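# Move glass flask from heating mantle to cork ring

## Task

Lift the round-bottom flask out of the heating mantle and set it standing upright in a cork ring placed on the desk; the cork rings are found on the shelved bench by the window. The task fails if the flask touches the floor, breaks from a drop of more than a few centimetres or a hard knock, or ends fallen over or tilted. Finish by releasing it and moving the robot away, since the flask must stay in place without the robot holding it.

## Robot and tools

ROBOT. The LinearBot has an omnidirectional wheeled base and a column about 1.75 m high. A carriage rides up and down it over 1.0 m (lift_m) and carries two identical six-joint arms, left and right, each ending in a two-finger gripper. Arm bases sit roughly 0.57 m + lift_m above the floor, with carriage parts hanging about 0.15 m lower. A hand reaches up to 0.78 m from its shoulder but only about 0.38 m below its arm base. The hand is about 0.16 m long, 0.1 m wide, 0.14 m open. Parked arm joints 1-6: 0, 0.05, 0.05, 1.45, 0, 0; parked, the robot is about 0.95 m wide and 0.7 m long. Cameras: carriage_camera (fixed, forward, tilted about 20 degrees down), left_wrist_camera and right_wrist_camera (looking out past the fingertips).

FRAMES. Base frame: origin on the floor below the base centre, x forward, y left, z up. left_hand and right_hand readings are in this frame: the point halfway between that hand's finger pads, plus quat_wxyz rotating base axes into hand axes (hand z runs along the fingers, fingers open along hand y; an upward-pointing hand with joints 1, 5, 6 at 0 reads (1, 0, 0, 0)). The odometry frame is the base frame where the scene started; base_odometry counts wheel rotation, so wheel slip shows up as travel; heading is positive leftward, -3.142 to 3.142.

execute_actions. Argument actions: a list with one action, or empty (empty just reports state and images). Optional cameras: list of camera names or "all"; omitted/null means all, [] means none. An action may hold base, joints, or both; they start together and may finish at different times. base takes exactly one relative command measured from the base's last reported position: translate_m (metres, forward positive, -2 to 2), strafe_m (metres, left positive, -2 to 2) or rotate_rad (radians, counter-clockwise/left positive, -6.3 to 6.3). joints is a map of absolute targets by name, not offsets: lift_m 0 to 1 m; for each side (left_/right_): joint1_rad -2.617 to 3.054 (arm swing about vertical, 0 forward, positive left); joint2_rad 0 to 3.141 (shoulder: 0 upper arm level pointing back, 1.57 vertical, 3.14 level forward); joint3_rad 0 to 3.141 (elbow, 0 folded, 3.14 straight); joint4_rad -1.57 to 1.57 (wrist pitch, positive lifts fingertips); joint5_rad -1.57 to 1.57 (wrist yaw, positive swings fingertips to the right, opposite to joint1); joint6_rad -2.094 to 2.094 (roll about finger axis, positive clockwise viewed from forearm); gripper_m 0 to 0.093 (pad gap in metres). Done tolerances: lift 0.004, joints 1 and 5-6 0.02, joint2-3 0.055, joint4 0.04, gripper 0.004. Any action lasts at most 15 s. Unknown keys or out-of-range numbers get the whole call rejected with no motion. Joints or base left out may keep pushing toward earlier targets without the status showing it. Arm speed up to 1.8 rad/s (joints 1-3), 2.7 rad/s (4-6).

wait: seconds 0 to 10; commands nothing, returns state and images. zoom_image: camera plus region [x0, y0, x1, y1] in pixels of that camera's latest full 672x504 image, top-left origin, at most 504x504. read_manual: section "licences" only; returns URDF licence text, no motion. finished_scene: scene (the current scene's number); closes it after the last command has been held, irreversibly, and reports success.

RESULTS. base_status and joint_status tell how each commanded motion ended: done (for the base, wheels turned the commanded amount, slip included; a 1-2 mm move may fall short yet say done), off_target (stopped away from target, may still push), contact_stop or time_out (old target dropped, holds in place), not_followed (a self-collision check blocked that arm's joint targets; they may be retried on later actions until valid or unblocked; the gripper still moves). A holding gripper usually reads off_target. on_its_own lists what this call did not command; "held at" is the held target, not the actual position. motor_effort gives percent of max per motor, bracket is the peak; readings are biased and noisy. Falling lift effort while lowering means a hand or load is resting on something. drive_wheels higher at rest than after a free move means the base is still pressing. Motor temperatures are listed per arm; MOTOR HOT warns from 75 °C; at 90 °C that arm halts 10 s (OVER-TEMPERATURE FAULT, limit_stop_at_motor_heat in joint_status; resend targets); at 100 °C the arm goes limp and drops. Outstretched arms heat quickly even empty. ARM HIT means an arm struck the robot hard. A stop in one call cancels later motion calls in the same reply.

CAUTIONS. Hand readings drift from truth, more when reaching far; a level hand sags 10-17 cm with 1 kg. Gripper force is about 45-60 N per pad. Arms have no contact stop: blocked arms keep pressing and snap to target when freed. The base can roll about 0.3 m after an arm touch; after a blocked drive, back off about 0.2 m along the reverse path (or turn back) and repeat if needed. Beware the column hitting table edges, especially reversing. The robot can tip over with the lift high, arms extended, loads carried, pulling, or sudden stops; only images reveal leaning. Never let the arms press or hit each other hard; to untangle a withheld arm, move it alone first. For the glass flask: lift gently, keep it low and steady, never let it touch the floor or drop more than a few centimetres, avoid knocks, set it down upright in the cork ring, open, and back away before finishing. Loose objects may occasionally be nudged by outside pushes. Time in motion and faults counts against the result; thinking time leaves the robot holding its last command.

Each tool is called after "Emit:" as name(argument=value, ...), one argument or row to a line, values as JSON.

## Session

Emit:
execute_actions(
  actions=[],
)

Scene clock: 0.00 s.
Motor temperatures (°C, as the motors report them): left_arm=[26 32 36 31 25 27] | right_arm=[27 38 34 40 25 26]
base_odometry: x=+0.000 y=+0.000 heading=+0.000 (m, m, rad; odometry frame)
base_status: not commanded
joint_positions: lift_m=+0.300 left_joint1_rad=+0.014 left_joint2_rad=+0.038 left_joint3_rad=+0.034 left_joint4_rad=+1.430 left_joint5_rad=+0.033 left_joint6_rad=-0.033 left_gripper_m=+0.094 right_joint1_rad=+0.000 right_joint2_rad=+0.042 right_joint3_rad=+0.048 right_joint4_rad=+1.444 right_joint5_rad=+0.012 right_joint6_rad=+0.007 right_gripper_m=+0.095
joint_status: not commanded
motor_effort: lift_m=+18 drive_wheels=+0 (%)
left_hand: x=+0.3045 y=+0.3200 z=+1.2896 quat_wxyz=(+0.997, +0.015, +0.072, -0.011) (m; base frame)
right_hand: x=+0.2983 y=-0.3271 z=+1.2938 quat_wxyz=(+0.998, +0.006, +0.060, +0.003) (m; base frame)
pictures: carriage_camera, left_wrist_camera, right_wrist_camera
Images, in order (width x height): carriage_camera 672x504, left_wrist_camera 672x504, right_wrist_camera 672x504.

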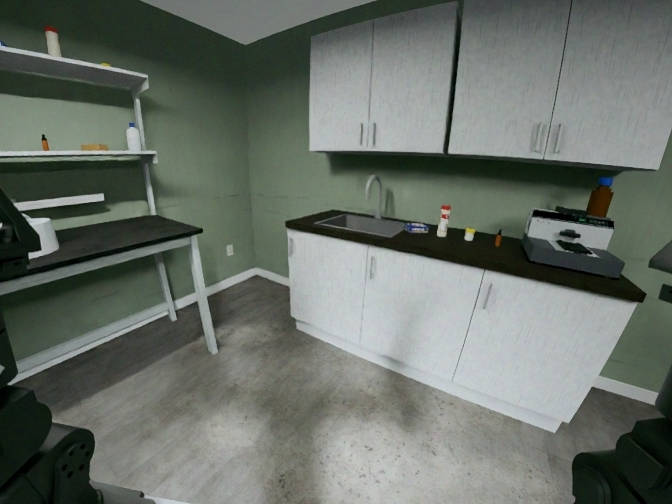

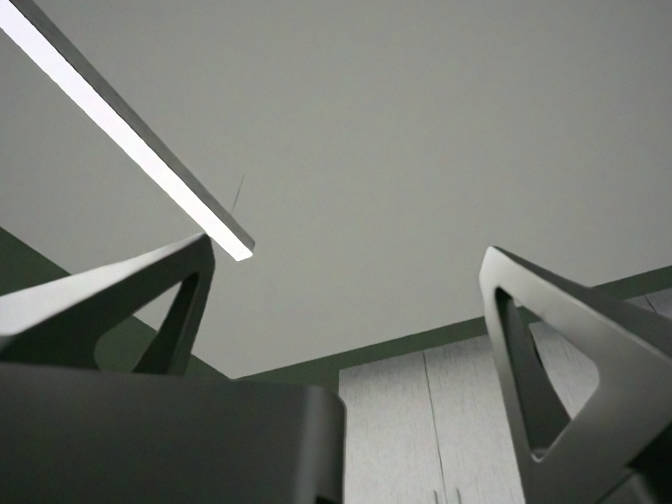

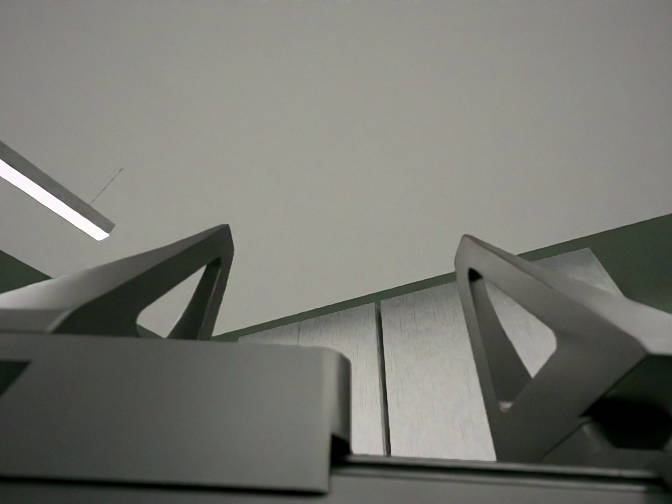

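Emit:
execute_actions(
  actions=[
    {"base": {"rotate_rad": 0.787}, "joints": {"lift_m": 0.42, "left_joint1_rad": 0.0, "left_joint2_rad": 1.776, "left_joint3_rad": 0.856, "left_joint4_rad": 0.93, "left_joint5_rad": 0.0, "left_joint6_rad": 0.0, "left_gripper_m": 0.085}},
  ],
  cameras=["carriage_camera", "left_wrist_camera"],
)

Scene clock: 73.97 s.
Motor temperatures (°C, as the motors report them): left_arm=[26 34 40 31 25 27] | right_arm=[27 37 38 35 25 26]
base_odometry: x=+0.000 y=+0.000 heading=+0.787 (m, m, rad; odometry frame)
base_status: done
joint_positions: lift_m=+0.420 left_joint1_rad=+0.004 left_joint2_rad=+1.762 left_joint3_rad=+0.852 left_joint4_rad=+0.932 left_joint5_rad=+0.006 left_joint6_rad=-0.003 left_gripper_m=+0.085 right_joint1_rad=+0.000 right_joint2_rad=+0.042 right_joint3_rad=+0.048 right_joint4_rad=+1.444 right_joint5_rad=+0.012 right_joint6_rad=+0.007 right_gripper_m=+0.095
joint_status: all done
motor_effort: lift_m=+17(22) drive_wheels=+3(11) (%)
left_hand: x=+0.7814 y=+0.3263 z=+1.2050 quat_wxyz=(+0.715, -0.001, +0.699, -0.002) (m; base frame)
right_hand: x=+0.2983 y=-0.3271 z=+1.4137 quat_wxyz=(+0.998, +0.006, +0.060, +0.003) (m; base frame)
pictures: carriage_camera, left_wrist_camera
Images, in order (width x height): carriage_camera 672x504, left_wrist_camera 672x504.

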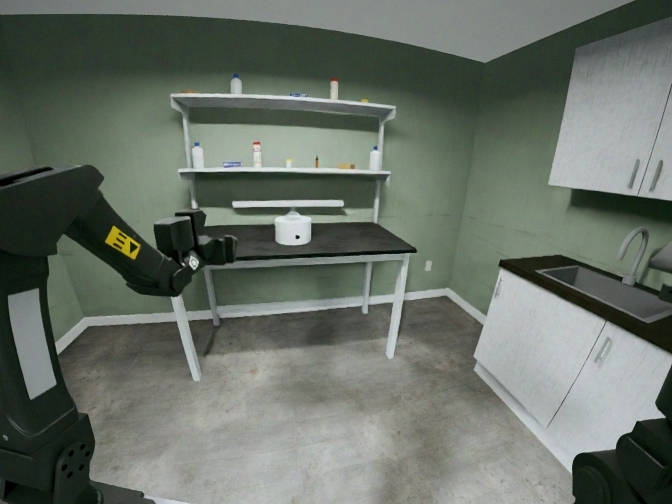

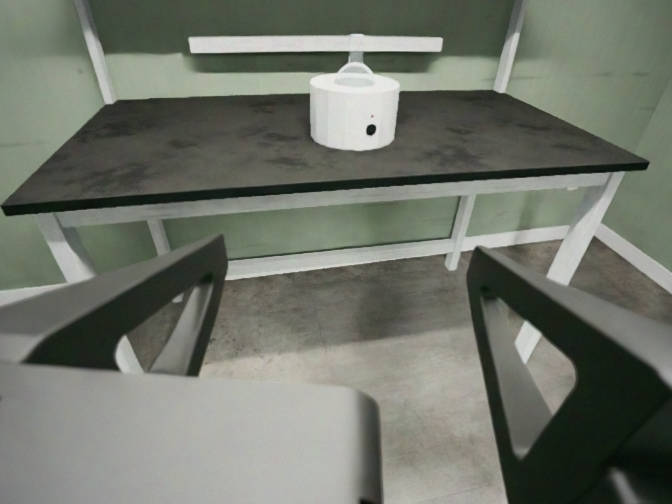

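Emit:
execute_actions(
  actions=[
    {"base": {"translate_m": 0.83}, "joints": {"lift_m": 0.378, "left_joint1_rad": -0.065}},
  ],
  cameras=["carriage_camera", "left_wrist_camera"],
)

Scene clock: 93.17 s.
Motor temperatures (°C, as the motors report them): left_arm=[26 38 42 36 25 27] | right_arm=[27 37 38 35 25 26]
base_odometry: x=+0.585 y=+0.588 heading=+0.788 (m, m, rad; odometry frame)
base_status: done
joint_positions: lift_m=+0.378 left_joint1_rad=-0.068 left_joint2_rad=+1.763 left_joint3_rad=+0.852 left_joint4_rad=+0.936 left_joint5_rad=+0.003 left_joint6_rad=-0.003 left_gripper_m=+0.085 right_joint1_rad=+0.000 right_joint2_rad=+0.042 right_joint3_rad=+0.048 right_joint4_rad=+1.445 right_joint5_rad=+0.012 right_joint6_rad=+0.007 right_gripper_m=+0.095
joint_status: all done
motor_effort: lift_m=+17(17) drive_wheels=+4(13) (%)
left_hand: x=+0.7803 y=+0.2897 z=+1.1635 quat_wxyz=(+0.715, +0.024, +0.698, -0.027) (m; base frame)
right_hand: x=+0.2981 y=-0.3271 z=+1.3717 quat_wxyz=(+0.998, +0.006, +0.060, +0.003) (m; base frame)
pictures: carriage_camera, left_wrist_camera
Images, in order (width x height): carriage_camera 672x504, left_wrist_camera 672x504.

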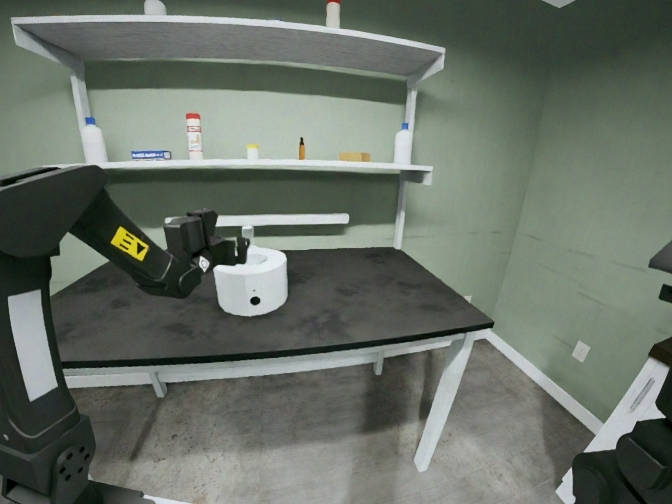

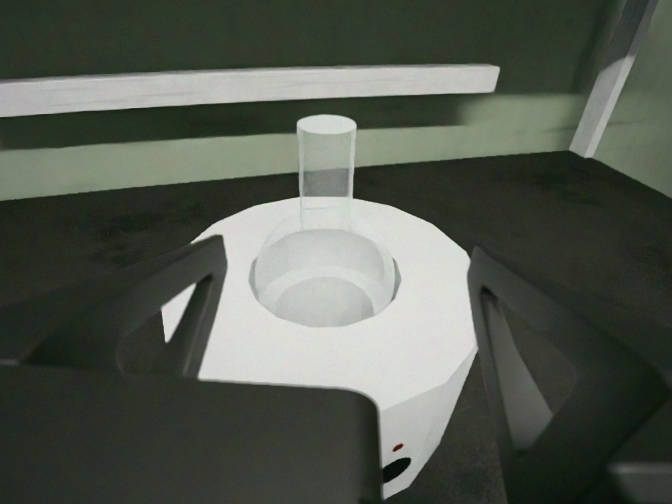

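Emit:
execute_actions(
  actions=[],
)

Scene clock: 114.30 s.
Motor temperatures (°C, as the motors report them): left_arm=[26 40 43 39 25 27] | right_arm=[27 37 39 34 25 26]
base_odometry: x=+0.585 y=+0.588 heading=+0.788 (m, m, rad; odometry frame)
base_status: done
joint_positions: lift_m=+0.378 left_joint1_rad=-0.068 left_joint2_rad=+1.763 left_joint3_rad=+0.852 left_joint4_rad=+0.936 left_joint5_rad=+0.003 left_joint6_rad=-0.003 left_gripper_m=+0.085 right_joint1_rad=+0.000 right_joint2_rad=+0.042 right_joint3_rad=+0.048 right_joint4_rad=+1.445 right_joint5_rad=+0.012 right_joint6_rad=+0.007 right_gripper_m=+0.095
joint_status: all done
motor_effort: lift_m=+17(17) drive_wheels=+4(13) (%)
left_hand: x=+0.7803 y=+0.2897 z=+1.1635 quat_wxyz=(+0.715, +0.024, +0.698, -0.027) (m; base frame)
right_hand: x=+0.2981 y=-0.3271 z=+1.3717 quat_wxyz=(+0.998, +0.006, +0.060, +0.003) (m; base frame)
pictures: carriage_camera, left_wrist_camera, right_wrist_camera
Images, in order (width x height): carriage_camera 672x504, left_wrist_camera 672x504, right_wrist_camera 672x504.

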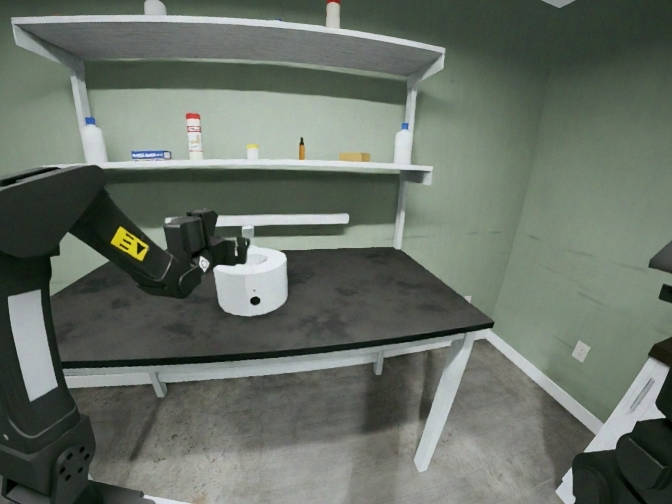

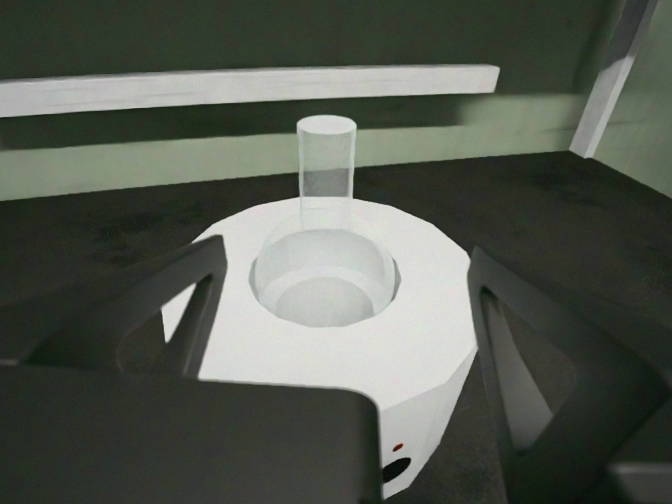

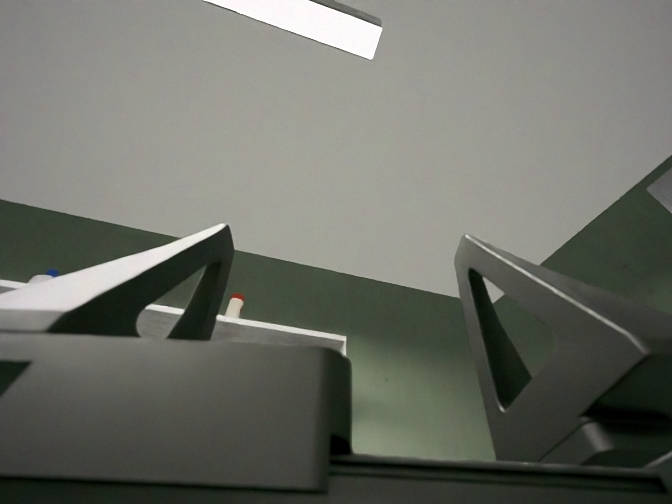

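Emit:
execute_actions(
  actions=[
    {"base": {"translate_m": 0.06}},
  ],
  cameras=["left_wrist_camera", "carriage_camera"],
)

Scene clock: 124.10 s.
Motor temperatures (°C, as the motors report them): left_arm=[26 40 43 40 25 27] | right_arm=[27 37 39 33 25 26]
base_odometry: x=+0.628 y=+0.631 heading=+0.788 (m, m, rad; odometry frame)
base_status: done
joint_positions: lift_m=+0.378 left_joint1_rad=-0.067 left_joint2_rad=+1.763 left_joint3_rad=+0.852 left_joint4_rad=+0.936 left_joint5_rad=+0.003 left_joint6_rad=-0.003 left_gripper_m=+0.085 right_joint1_rad=+0.000 right_joint2_rad=+0.042 right_joint3_rad=+0.048 right_joint4_rad=+1.445 right_joint5_rad=+0.012 right_joint6_rad=+0.007 right_gripper_m=+0.095
joint_status: not commanded
motor_effort: lift_m=+17(17) drive_wheels=-5(9) (%)
left_hand: x=+0.7803 y=+0.2900 z=+1.1636 quat_wxyz=(+0.715, +0.024, +0.698, -0.026) (m; base frame)
right_hand: x=+0.2980 y=-0.3271 z=+1.3718 quat_wxyz=(+0.998, +0.006, +0.060, +0.003) (m; base frame)
pictures: carriage_camera, left_wrist_camera
Images, in order (width x height): carriage_camera 672x504, left_wrist_camera 672x504.

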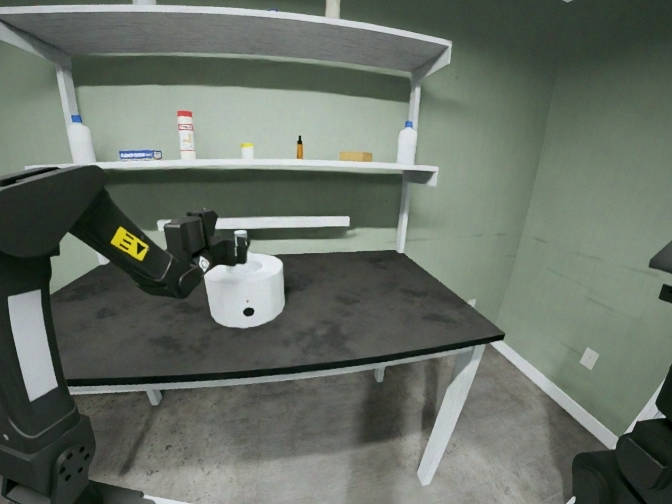

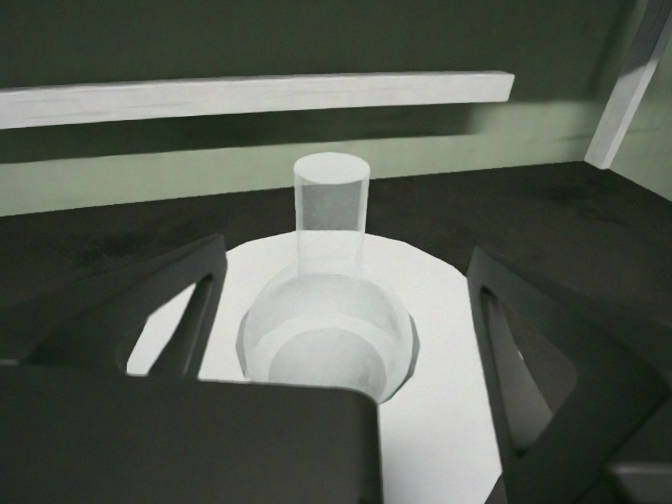

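Emit:
execute_actions(
  actions=[
    {"base": {"translate_m": 0.045}, "joints": {"lift_m": 0.364}},
  ],
  cameras=["left_wrist_camera"],
)

Scene clock: 141.53 s.
Motor temperatures (°C, as the motors report them): left_arm=[26 41 44 41 25 27] | right_arm=[27 37 39 33 25 26]
base_odometry: x=+0.659 y=+0.663 heading=+0.789 (m, m, rad; odometry frame)
base_status: done
joint_positions: lift_m=+0.364 left_joint1_rad=-0.067 left_joint2_rad=+1.763 left_joint3_rad=+0.852 left_joint4_rad=+0.936 left_joint5_rad=+0.003 left_joint6_rad=-0.003 left_gripper_m=+0.085 right_joint1_rad=+0.000 right_joint2_rad=+0.042 right_joint3_rad=+0.048 right_joint4_rad=+1.446 right_joint5_rad=+0.012 right_joint6_rad=+0.007 right_gripper_m=+0.095
joint_status: all done
motor_effort: lift_m=+17(19) drive_wheels=-4(11) (%)
left_hand: x=+0.7804 y=+0.2901 z=+1.1492 quat_wxyz=(+0.715, +0.023, +0.698, -0.026) (m; base frame)
right_hand: x=+0.2979 y=-0.3271 z=+1.3578 quat_wxyz=(+0.998, +0.006, +0.059, +0.003) (m; base frame)
pictures: left_wrist_camera
Images, in order (width x height): left_wrist_camera 672x504.

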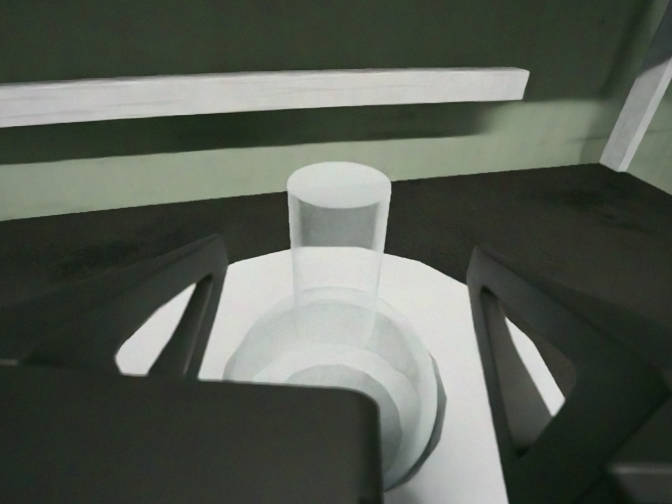

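Emit:
execute_actions(
  actions=[
    {"base": {"translate_m": 0.013}, "joints": {"left_gripper_m": 0.06}},
  ],
  cameras=["left_wrist_camera"],
)

Scene clock: 149.27 s.
Motor temperatures (°C, as the motors report them): left_arm=[26 42 44 41 25 27] | right_arm=[27 37 39 32 25 26]
base_odometry: x=+0.668 y=+0.672 heading=+0.790 (m, m, rad; odometry frame)
base_status: done
joint_positions: lift_m=+0.364 left_joint1_rad=-0.067 left_joint2_rad=+1.763 left_joint3_rad=+0.852 left_joint4_rad=+0.937 left_joint5_rad=+0.003 left_joint6_rad=-0.003 left_gripper_m=+0.060 right_joint1_rad=+0.000 right_joint2_rad=+0.042 right_joint3_rad=+0.048 right_joint4_rad=+1.446 right_joint5_rad=+0.012 right_joint6_rad=+0.007 right_gripper_m=+0.095
joint_status: all done
motor_effort: lift_m=+17(17) drive_wheels=-4(8) (%)
left_hand: x=+0.7804 y=+0.2901 z=+1.1493 quat_wxyz=(+0.715, +0.023, +0.698, -0.026) (m; base frame)
right_hand: x=+0.2979 y=-0.3271 z=+1.3578 quat_wxyz=(+0.998, +0.006, +0.059, +0.003) (m; base frame)
pictures: left_wrist_camera
Images, in order (width x height): left_wrist_camera 672x504.

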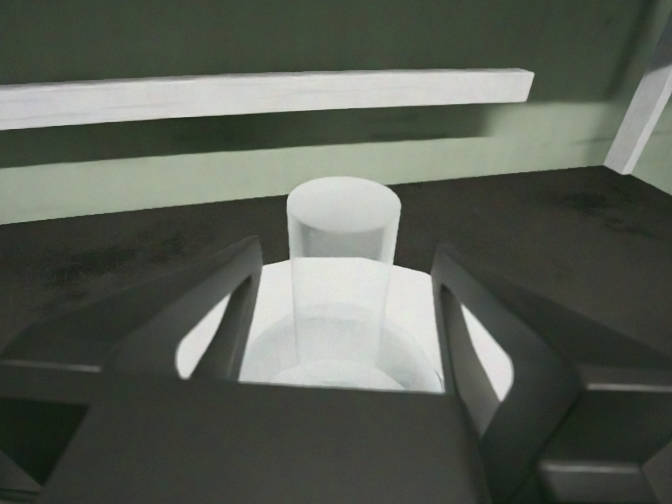

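Emit:
execute_actions(
  actions=[
    {"joints": {"left_gripper_m": 0.036}},
  ],
  cameras=[],
)

Emit:
execute_actions(
  actions=[
    {"joints": {"left_gripper_m": 0.022}},
  ],
  cameras=["left_wrist_camera"],
)

Scene clock: 154.93 s.
Motor temperatures (°C, as the motors report them): left_arm=[26 42 44 42 25 27] | right_arm=[27 37 39 32 25 26]
base_odometry: x=+0.668 y=+0.672 heading=+0.790 (m, m, rad; odometry frame)
base_status: not commanded
joint_positions: lift_m=+0.364 left_joint1_rad=-0.067 left_joint2_rad=+1.763 left_joint3_rad=+0.852 left_joint4_rad=+0.937 left_joint5_rad=+0.002 left_joint6_rad=-0.003 left_gripper_m=+0.036 right_joint1_rad=+0.000 right_joint2_rad=+0.042 right_joint3_rad=+0.048 right_joint4_rad=+1.446 right_joint5_rad=+0.012 right_joint6_rad=+0.007 right_gripper_m=+0.095
joint_status: all done
motor_effort: lift_m=+17(17) drive_wheels=-4(4) (%)
left_hand: x=+0.7804 y=+0.2902 z=+1.1493 quat_wxyz=(+0.715, +0.023, +0.698, -0.026) (m; base frame)
right_hand: x=+0.2979 y=-0.3271 z=+1.3578 quat_wxyz=(+0.998, +0.006, +0.059, +0.003) (m; base frame)
pictures: none
No camera images: the call's "cameras" was empty. Leave "cameras" out to get every camera's image.

Scene clock: 155.40 s.
Motor temperatures (°C, as the motors report them): left_arm=[26 42 44 42 25 27] | right_arm=[27 37 39 32 25 26]
base_odometry: x=+0.668 y=+0.672 heading=+0.790 (m, m, rad; odometry frame)
base_status: not commanded
joint_positions: lift_m=+0.364 left_joint1_rad=-0.067 left_joint2_rad=+1.763 left_joint3_rad=+0.852 left_joint4_rad=+0.937 left_joint5_rad=+0.002 left_joint6_rad=-0.002 left_gripper_m=+0.033 right_joint1_rad=+0.000 right_joint2_rad=+0.042 right_joint3_rad=+0.048 right_joint4_rad=+1.446 right_joint5_rad=+0.012 right_joint6_rad=+0.007 right_gripper_m=+0.095
joint_status: left_gripper_m off_target (ended at +0.033, target +0.022)
motor_effort: lift_m=+17(17) drive_wheels=-4(4) (%)
left_hand: x=+0.7804 y=+0.2903 z=+1.1493 quat_wxyz=(+0.715, +0.023, +0.698, -0.025) (m; base frame)
right_hand: x=+0.2979 y=-0.3271 z=+1.3578 quat_wxyz=(+0.998, +0.006, +0.059, +0.003) (m; base frame)
pictures: left_wrist_camera
Images, in order (width x height): left_wrist_camera 672x504.

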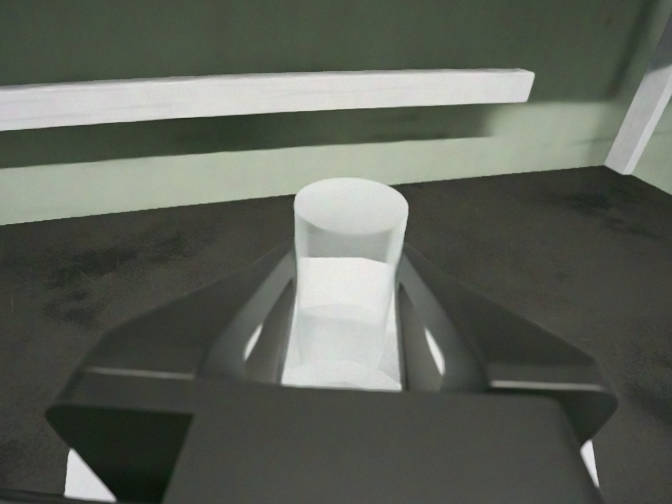

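Emit:
execute_actions(
  actions=[
    {"joints": {"lift_m": 0.57, "left_joint4_rad": 0.97}},
  ],
  cameras=["left_wrist_camera", "carriage_camera"],
)

Scene clock: 164.50 s.
Motor temperatures (°C, as the motors report them): left_arm=[26 42 44 43 25 27] | right_arm=[27 36 39 32 25 26]
base_odometry: x=+0.668 y=+0.672 heading=+0.790 (m, m, rad; odometry frame)
base_status: not commanded
joint_positions: lift_m=+0.570 left_joint1_rad=-0.067 left_joint2_rad=+1.774 left_joint3_rad=+0.852 left_joint4_rad=+0.944 left_joint5_rad=+0.002 left_joint6_rad=-0.002 left_gripper_m=+0.033 right_joint1_rad=+0.000 right_joint2_rad=+0.042 right_joint3_rad=+0.048 right_joint4_rad=+1.446 right_joint5_rad=+0.012 right_joint6_rad=+0.007 right_gripper_m=+0.095
joint_status: all done
motor_effort: lift_m=+18(22) drive_wheels=-4(4) (%)
left_hand: x=+0.7815 y=+0.2903 z=+1.3517 quat_wxyz=(+0.714, +0.023, +0.699, -0.025) (m; base frame)
right_hand: x=+0.2979 y=-0.3271 z=+1.5636 quat_wxyz=(+0.998, +0.006, +0.059, +0.003) (m; base frame)
pictures: carriage_camera, left_wrist_camera
Images, in order (width x height): carriage_camera 672x504, left_wrist_camera 672x504.

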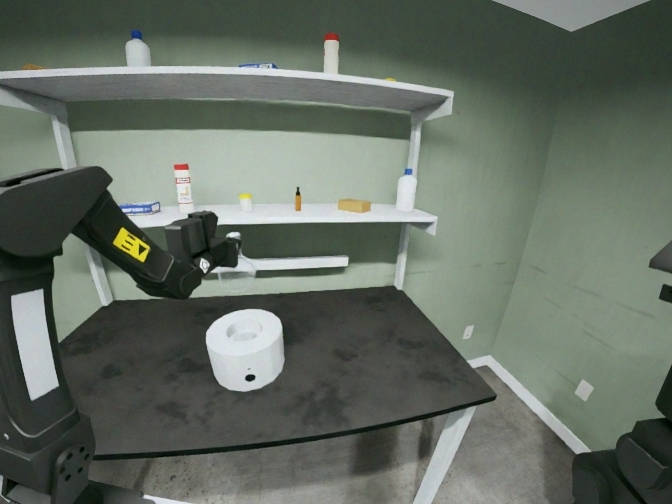

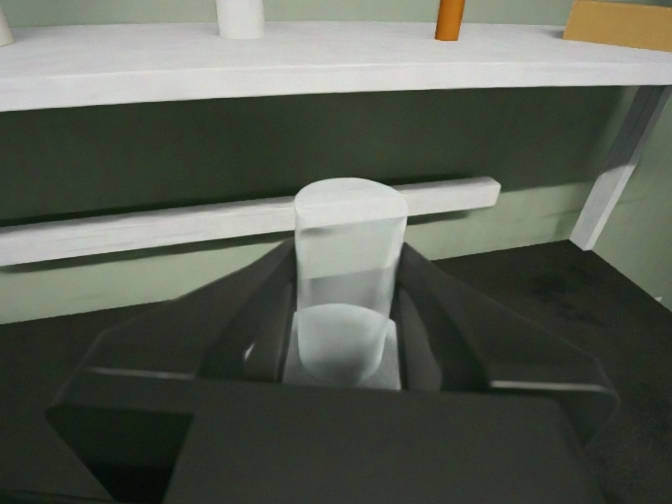

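Emit:
execute_actions(
  actions=[
    {"base": {"rotate_rad": -2.96}, "joints": {"lift_m": 0.66, "right_joint1_rad": 0, "right_joint2_rad": 2.497, "right_joint3_rad": 1.318, "right_joint4_rad": -0.391, "right_joint5_rad": 0, "right_joint6_rad": 0, "right_gripper_m": 0.065}},
  ],
)

Scene clock: 194.40 s.
Motor temperatures (°C, as the motors report them): left_arm=[26 45 45 47 25 27] | right_arm=[27 37 39 31 25 26]
base_odometry: x=+0.668 y=+0.673 heading=-2.170 (m, m, rad; odometry frame)
base_status: done
joint_positions: lift_m=+0.660 left_joint1_rad=-0.061 left_joint2_rad=+1.774 left_joint3_rad=+0.852 left_joint4_rad=+0.941 left_joint5_rad=-0.002 left_joint6_rad=-0.002 left_gripper_m=+0.033 right_joint1_rad=-0.009 right_joint2_rad=+2.497 right_joint3_rad=+1.311 right_joint4_rad=-0.380 right_joint5_rad=+0.003 right_joint6_rad=+0.003 right_gripper_m=+0.065
joint_status: all done
motor_effort: lift_m=+18(22) drive_wheels=+3(12) (%)
left_hand: x=+0.7818 y=+0.2941 z=+1.4411 quat_wxyz=(+0.713, +0.020, +0.700, -0.022) (m; base frame)
right_hand: x=+0.6473 y=-0.3289 z=+1.0452 quat_wxyz=(+0.002, +0.006, +1.000, -0.001) (m; base frame)
pictures: carriage_camera, left_wrist_camera, right_wrist_camera
Images, in order (width x height): carriage_camera 672x504, left_wrist_camera 672x504, right_wrist_camera 672x504.

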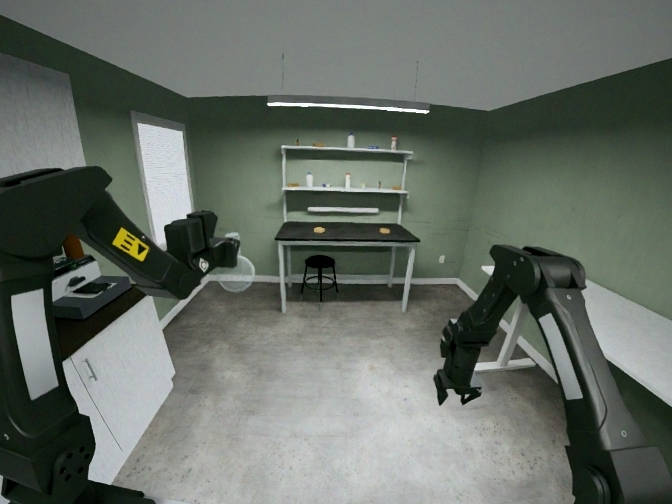

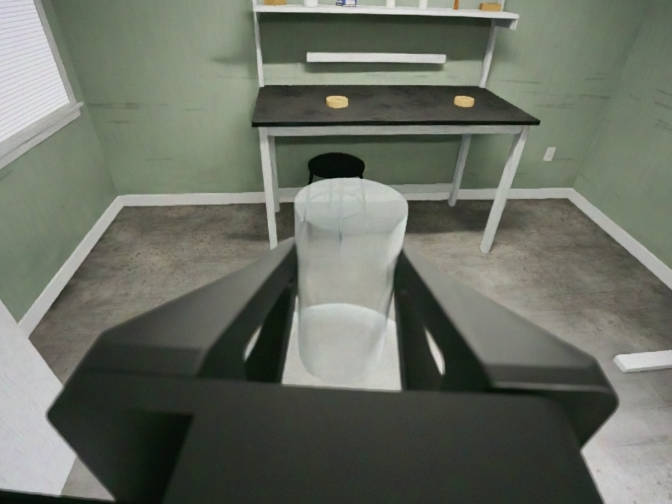

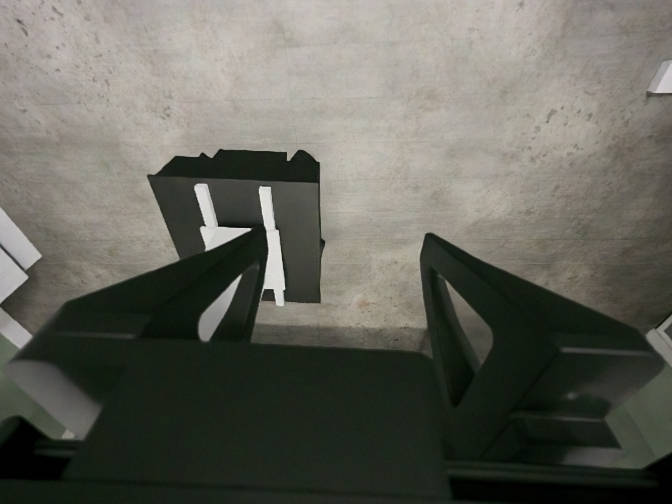

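Emit:
zoom_image(
  camera="carriage_camera",
  region=[260, 200, 440, 320],
)

Region (260, 200, 440, 320) of carriage_camera's 672x504 image, scaled by 2.800, with more detail than that image has.

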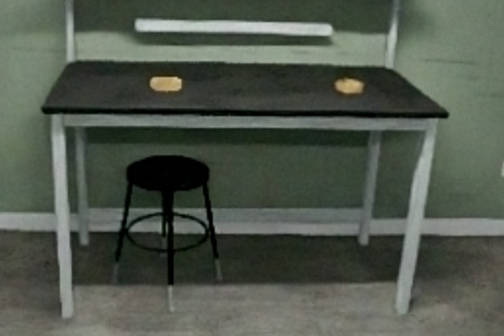

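Emit:
execute_actions(
  actions=[
    {"base": {"translate_m": 1.95}, "joints": {"left_joint1_rad": 0.9, "right_joint1_rad": -0.4, "right_joint6_rad": -0.4}},
  ],
)

Scene clock: 239.43 s.
Motor temperatures (°C, as the motors report them): left_arm=[26 46 46 51 25 27] | right_arm=[27 46 37 30 25 26]
base_odometry: x=-0.433 y=-0.936 heading=-2.171 (m, m, rad; odometry frame)
base_status: done
joint_positions: lift_m=+0.660 left_joint1_rad=+0.906 left_joint2_rad=+1.774 left_joint3_rad=+0.852 left_joint4_rad=+0.939 left_joint5_rad=-0.006 left_joint6_rad=-0.002 left_gripper_m=+0.033 right_joint1_rad=-0.410 right_joint2_rad=+2.497 right_joint3_rad=+1.311 right_joint4_rad=-0.382 right_joint5_rad=+0.001 right_joint6_rad=-0.392 right_gripper_m=+0.065
joint_status: all done
motor_effort: lift_m=+18(18) drive_wheels=+4(14) (%)
left_hand: x=+0.5848 y=+0.7309 z=+1.4405 quat_wxyz=(+0.640, -0.309, +0.629, +0.313) (m; base frame)
right_hand: x=+0.6156 y=-0.4765 z=+1.0452 quat_wxyz=(+0.001, +0.009, +1.000, -0.001) (m; base frame)
pictures: carriage_camera, left_wrist_camera, right_wrist_camera
Images, in order (width x height): carriage_camera 672x504, left_wrist_camera 672x504, right_wrist_camera 672x504.

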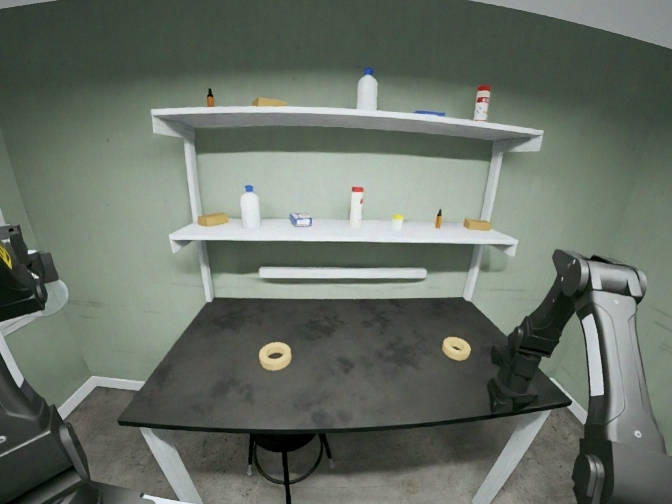

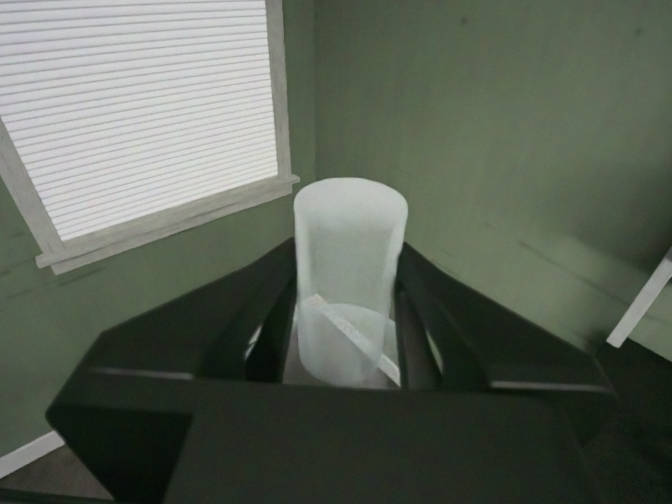

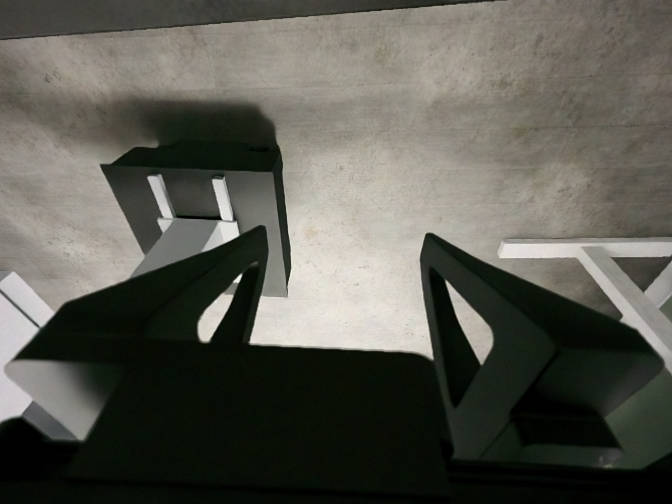

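Emit:
zoom_image(
  camera="carriage_camera",
  region=[240, 320, 560, 440],
)

Region (240, 320, 560, 440) of carriage_camera's 672x504 image, scaled by 1.575, with more detail than that image has; it fills the top 189 rows of this view, and the rest is white.

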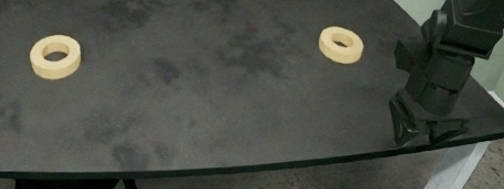

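Emit:
execute_actions(
  actions=[
    {"base": {"translate_m": 0.224}, "joints": {"lift_m": 0.63, "right_joint1_rad": -0.255, "right_joint2_rad": 2.751, "right_joint3_rad": 1.895, "right_joint4_rad": -0.715, "right_joint6_rad": -0.26}},
  ],
  cameras=["carriage_camera", "right_wrist_camera"],
)

Scene clock: 282.90 s.
Motor temperatures (°C, as the motors report them): left_arm=[26 48 46 55 25 27] | right_arm=[27 49 36 30 25 27]
base_odometry: x=-0.560 y=-1.121 heading=-2.171 (m, m, rad; odometry frame)
base_status: done
joint_positions: lift_m=+0.630 left_joint1_rad=+0.903 left_joint2_rad=+1.776 left_joint3_rad=+0.852 left_joint4_rad=+0.934 left_joint5_rad=-0.003 left_joint6_rad=-0.002 left_gripper_m=+0.033 right_joint1_rad=-0.250 right_joint2_rad=+2.764 right_joint3_rad=+1.883 right_joint4_rad=-0.712 right_joint5_rad=+0.001 right_joint6_rad=-0.267 right_gripper_m=+0.065
joint_status: all done
motor_effort: lift_m=+17(18) drive_wheels=+3(10) (%)
left_hand: x=+0.5865 y=+0.7298 z=+1.4083 quat_wxyz=(+0.639, -0.308, +0.633, +0.310) (m; base frame)
right_hand: x=+0.7156 y=-0.4394 z=+1.0076 quat_wxyz=(-0.011, -0.009, +1.000, +0.003) (m; base frame)
pictures: carriage_camera, right_wrist_camera
Images, in order (width x height): carriage_camera 672x504, right_wrist_camera 672x504.

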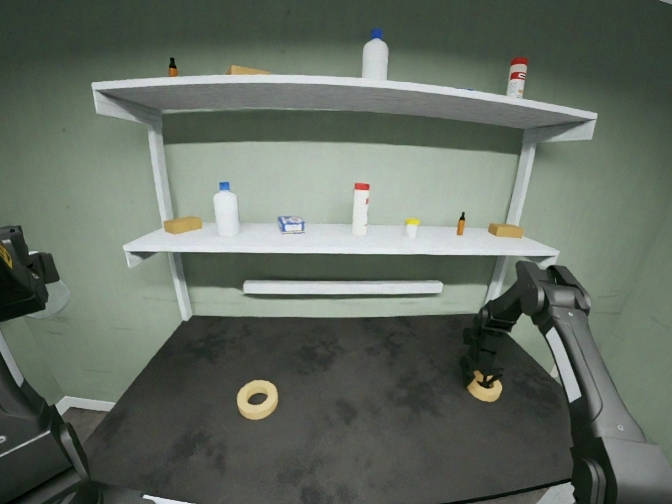

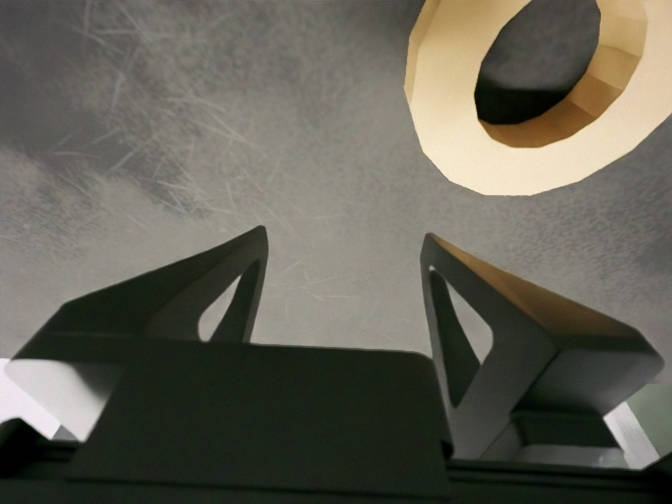

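Emit:
execute_actions(
  actions=[
    {"base": {"translate_m": 0.06}, "joints": {"lift_m": 0.605, "right_joint1_rad": -0.346, "right_joint6_rad": -0.36}},
  ],
  cameras=["carriage_camera", "right_wrist_camera"],
)

Scene clock: 320.57 s.
Motor temperatures (°C, as the motors report them): left_arm=[26 49 47 58 25 27] | right_arm=[27 59 38 29 25 27]
base_odometry: x=-0.594 y=-1.170 heading=-2.172 (m, m, rad; odometry frame)
base_status: done
joint_positions: lift_m=+0.605 left_joint1_rad=+0.903 left_joint2_rad=+1.779 left_joint3_rad=+0.852 left_joint4_rad=+0.935 left_joint5_rad=-0.002 left_joint6_rad=-0.002 left_gripper_m=+0.033 right_joint1_rad=-0.351 right_joint2_rad=+2.764 right_joint3_rad=+1.883 right_joint4_rad=-0.714 right_joint5_rad=+0.001 right_joint6_rad=-0.354 right_gripper_m=+0.065
joint_status: all done
motor_effort: lift_m=+18(19) drive_wheels=-4(10) (%)
left_hand: x=+0.5868 y=+0.7299 z=+1.3823 quat_wxyz=(+0.639, -0.308, +0.633, +0.310) (m; base frame)
right_hand: x=+0.7013 y=-0.4841 z=+0.9827 quat_wxyz=(-0.011, -0.001, +1.000, +0.004) (m; base frame)
pictures: carriage_camera, right_wrist_camera
Images, in order (width x height): carriage_camera 672x504, right_wrist_camera 672x504.

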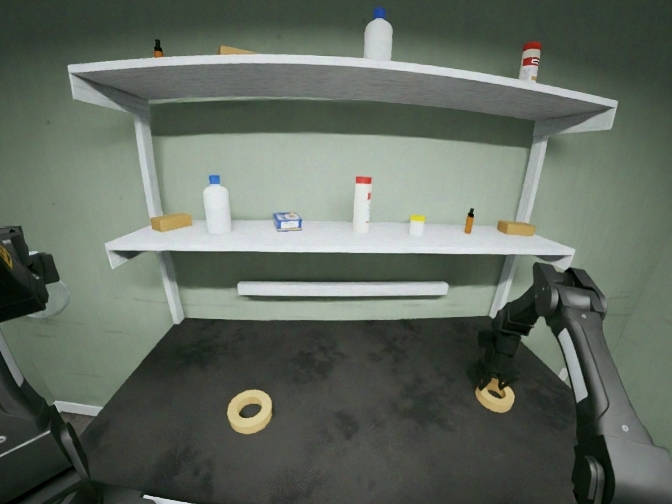

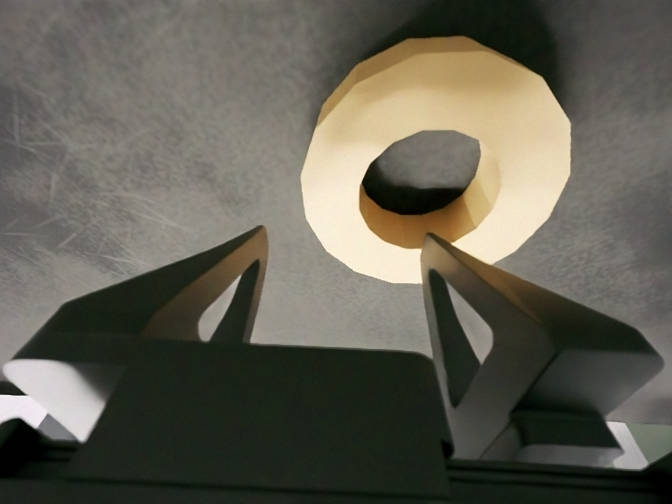

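Emit:
execute_actions(
  actions=[
    {"joints": {"lift_m": 0.56}},
  ],
  cameras=["right_wrist_camera"],
)

Scene clock: 325.43 s.
Motor temperatures (°C, as the motors report them): left_arm=[26 49 47 58 25 27] | right_arm=[27 59 38 29 25 27]
base_odometry: x=-0.594 y=-1.170 heading=-2.172 (m, m, rad; odometry frame)
base_status: not commanded
joint_positions: lift_m=+0.560 left_joint1_rad=+0.903 left_joint2_rad=+1.779 left_joint3_rad=+0.852 left_joint4_rad=+0.931 left_joint5_rad=-0.001 left_joint6_rad=-0.001 left_gripper_m=+0.033 right_joint1_rad=-0.351 right_joint2_rad=+2.763 right_joint3_rad=+1.883 right_joint4_rad=-0.715 right_joint5_rad=+0.001 right_joint6_rad=-0.354 right_gripper_m=+0.065
joint_status: all done
motor_effort: lift_m=+17(17) drive_wheels=-4(4) (%)
left_hand: x=+0.5869 y=+0.7298 z=+1.3364 quat_wxyz=(+0.638, -0.309, +0.635, +0.309) (m; base frame)
right_hand: x=+0.7013 y=-0.4841 z=+0.9381 quat_wxyz=(-0.011, -0.001, +1.000, +0.004) (m; base frame)
pictures: right_wrist_camera
Images, in order (width x height): right_wrist_camera 672x504.

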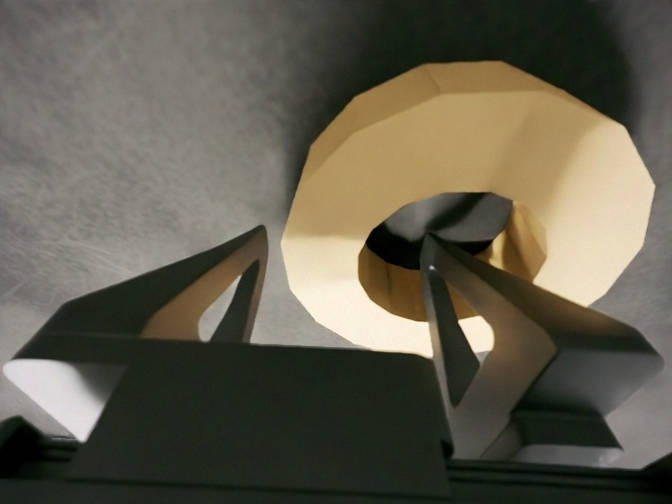

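Emit:
execute_actions(
  actions=[
    {"joints": {"lift_m": 0.556, "right_gripper_m": 0.03}},
  ],
  cameras=[],
)

Emit:
execute_actions(
  actions=[
    {"joints": {"right_gripper_m": 0.012}},
  ],
  cameras=["right_wrist_camera"],
)

Scene clock: 334.30 s.
Motor temperatures (°C, as the motors report them): left_arm=[26 50 47 59 25 27] | right_arm=[27 60 38 29 25 27]
base_odometry: x=-0.594 y=-1.170 heading=-2.172 (m, m, rad; odometry frame)
base_status: not commanded
joint_positions: lift_m=+0.556 left_joint1_rad=+0.903 left_joint2_rad=+1.779 left_joint3_rad=+0.852 left_joint4_rad=+0.934 left_joint5_rad=-0.001 left_joint6_rad=-0.001 left_gripper_m=+0.033 right_joint1_rad=-0.351 right_joint2_rad=+2.763 right_joint3_rad=+1.883 right_joint4_rad=-0.715 right_joint5_rad=+0.001 right_joint6_rad=-0.354 right_gripper_m=+0.030
joint_status: all done
motor_effort: lift_m=+17(17) drive_wheels=+3(3) (%)
left_hand: x=+0.5869 y=+0.7298 z=+1.3331 quat_wxyz=(+0.638, -0.308, +0.634, +0.309) (m; base frame)
right_hand: x=+0.7014 y=-0.4840 z=+0.9343 quat_wxyz=(-0.011, -0.001, +1.000, +0.004) (m; base frame)
pictures: none
No camera images: the call's "cameras" was empty. Leave "cameras" out to get every camera's image.

Scene clock: 334.77 s.
Motor temperatures (°C, as the motors report them): left_arm=[26 50 47 59 25 27] | right_arm=[27 60 38 29 25 27]
base_odometry: x=-0.594 y=-1.170 heading=-2.172 (m, m, rad; odometry frame)
base_status: not commanded
joint_positions: lift_m=+0.556 left_joint1_rad=+0.903 left_joint2_rad=+1.779 left_joint3_rad=+0.852 left_joint4_rad=+0.934 left_joint5_rad=-0.001 left_joint6_rad=-0.001 left_gripper_m=+0.033 right_joint1_rad=-0.351 right_joint2_rad=+2.763 right_joint3_rad=+1.883 right_joint4_rad=-0.715 right_joint5_rad=+0.001 right_joint6_rad=-0.354 right_gripper_m=+0.023
joint_status: right_gripper_m off_target (ended at +0.023, target +0.012)
motor_effort: lift_m=+17(17) drive_wheels=+3(4) (%)
left_hand: x=+0.5869 y=+0.7298 z=+1.3331 quat_wxyz=(+0.638, -0.308, +0.634, +0.309) (m; base frame)
right_hand: x=+0.7014 y=-0.4840 z=+0.9343 quat_wxyz=(-0.011, -0.001, +1.000, +0.004) (m; base frame)
pictures: right_wrist_camera
Images, in order (width x height): right_wrist_camera 672x504.

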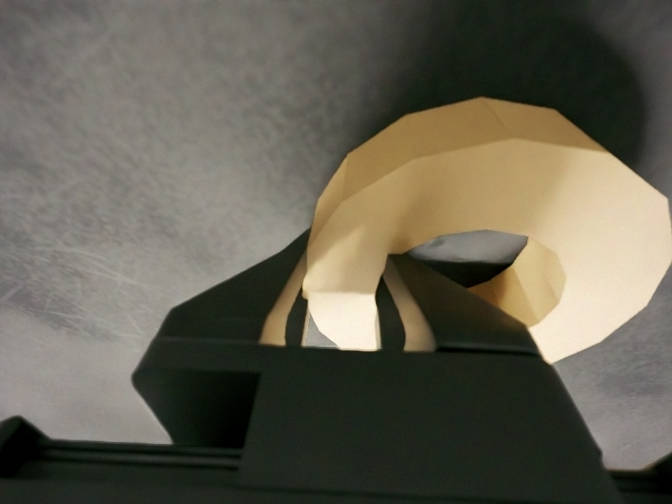

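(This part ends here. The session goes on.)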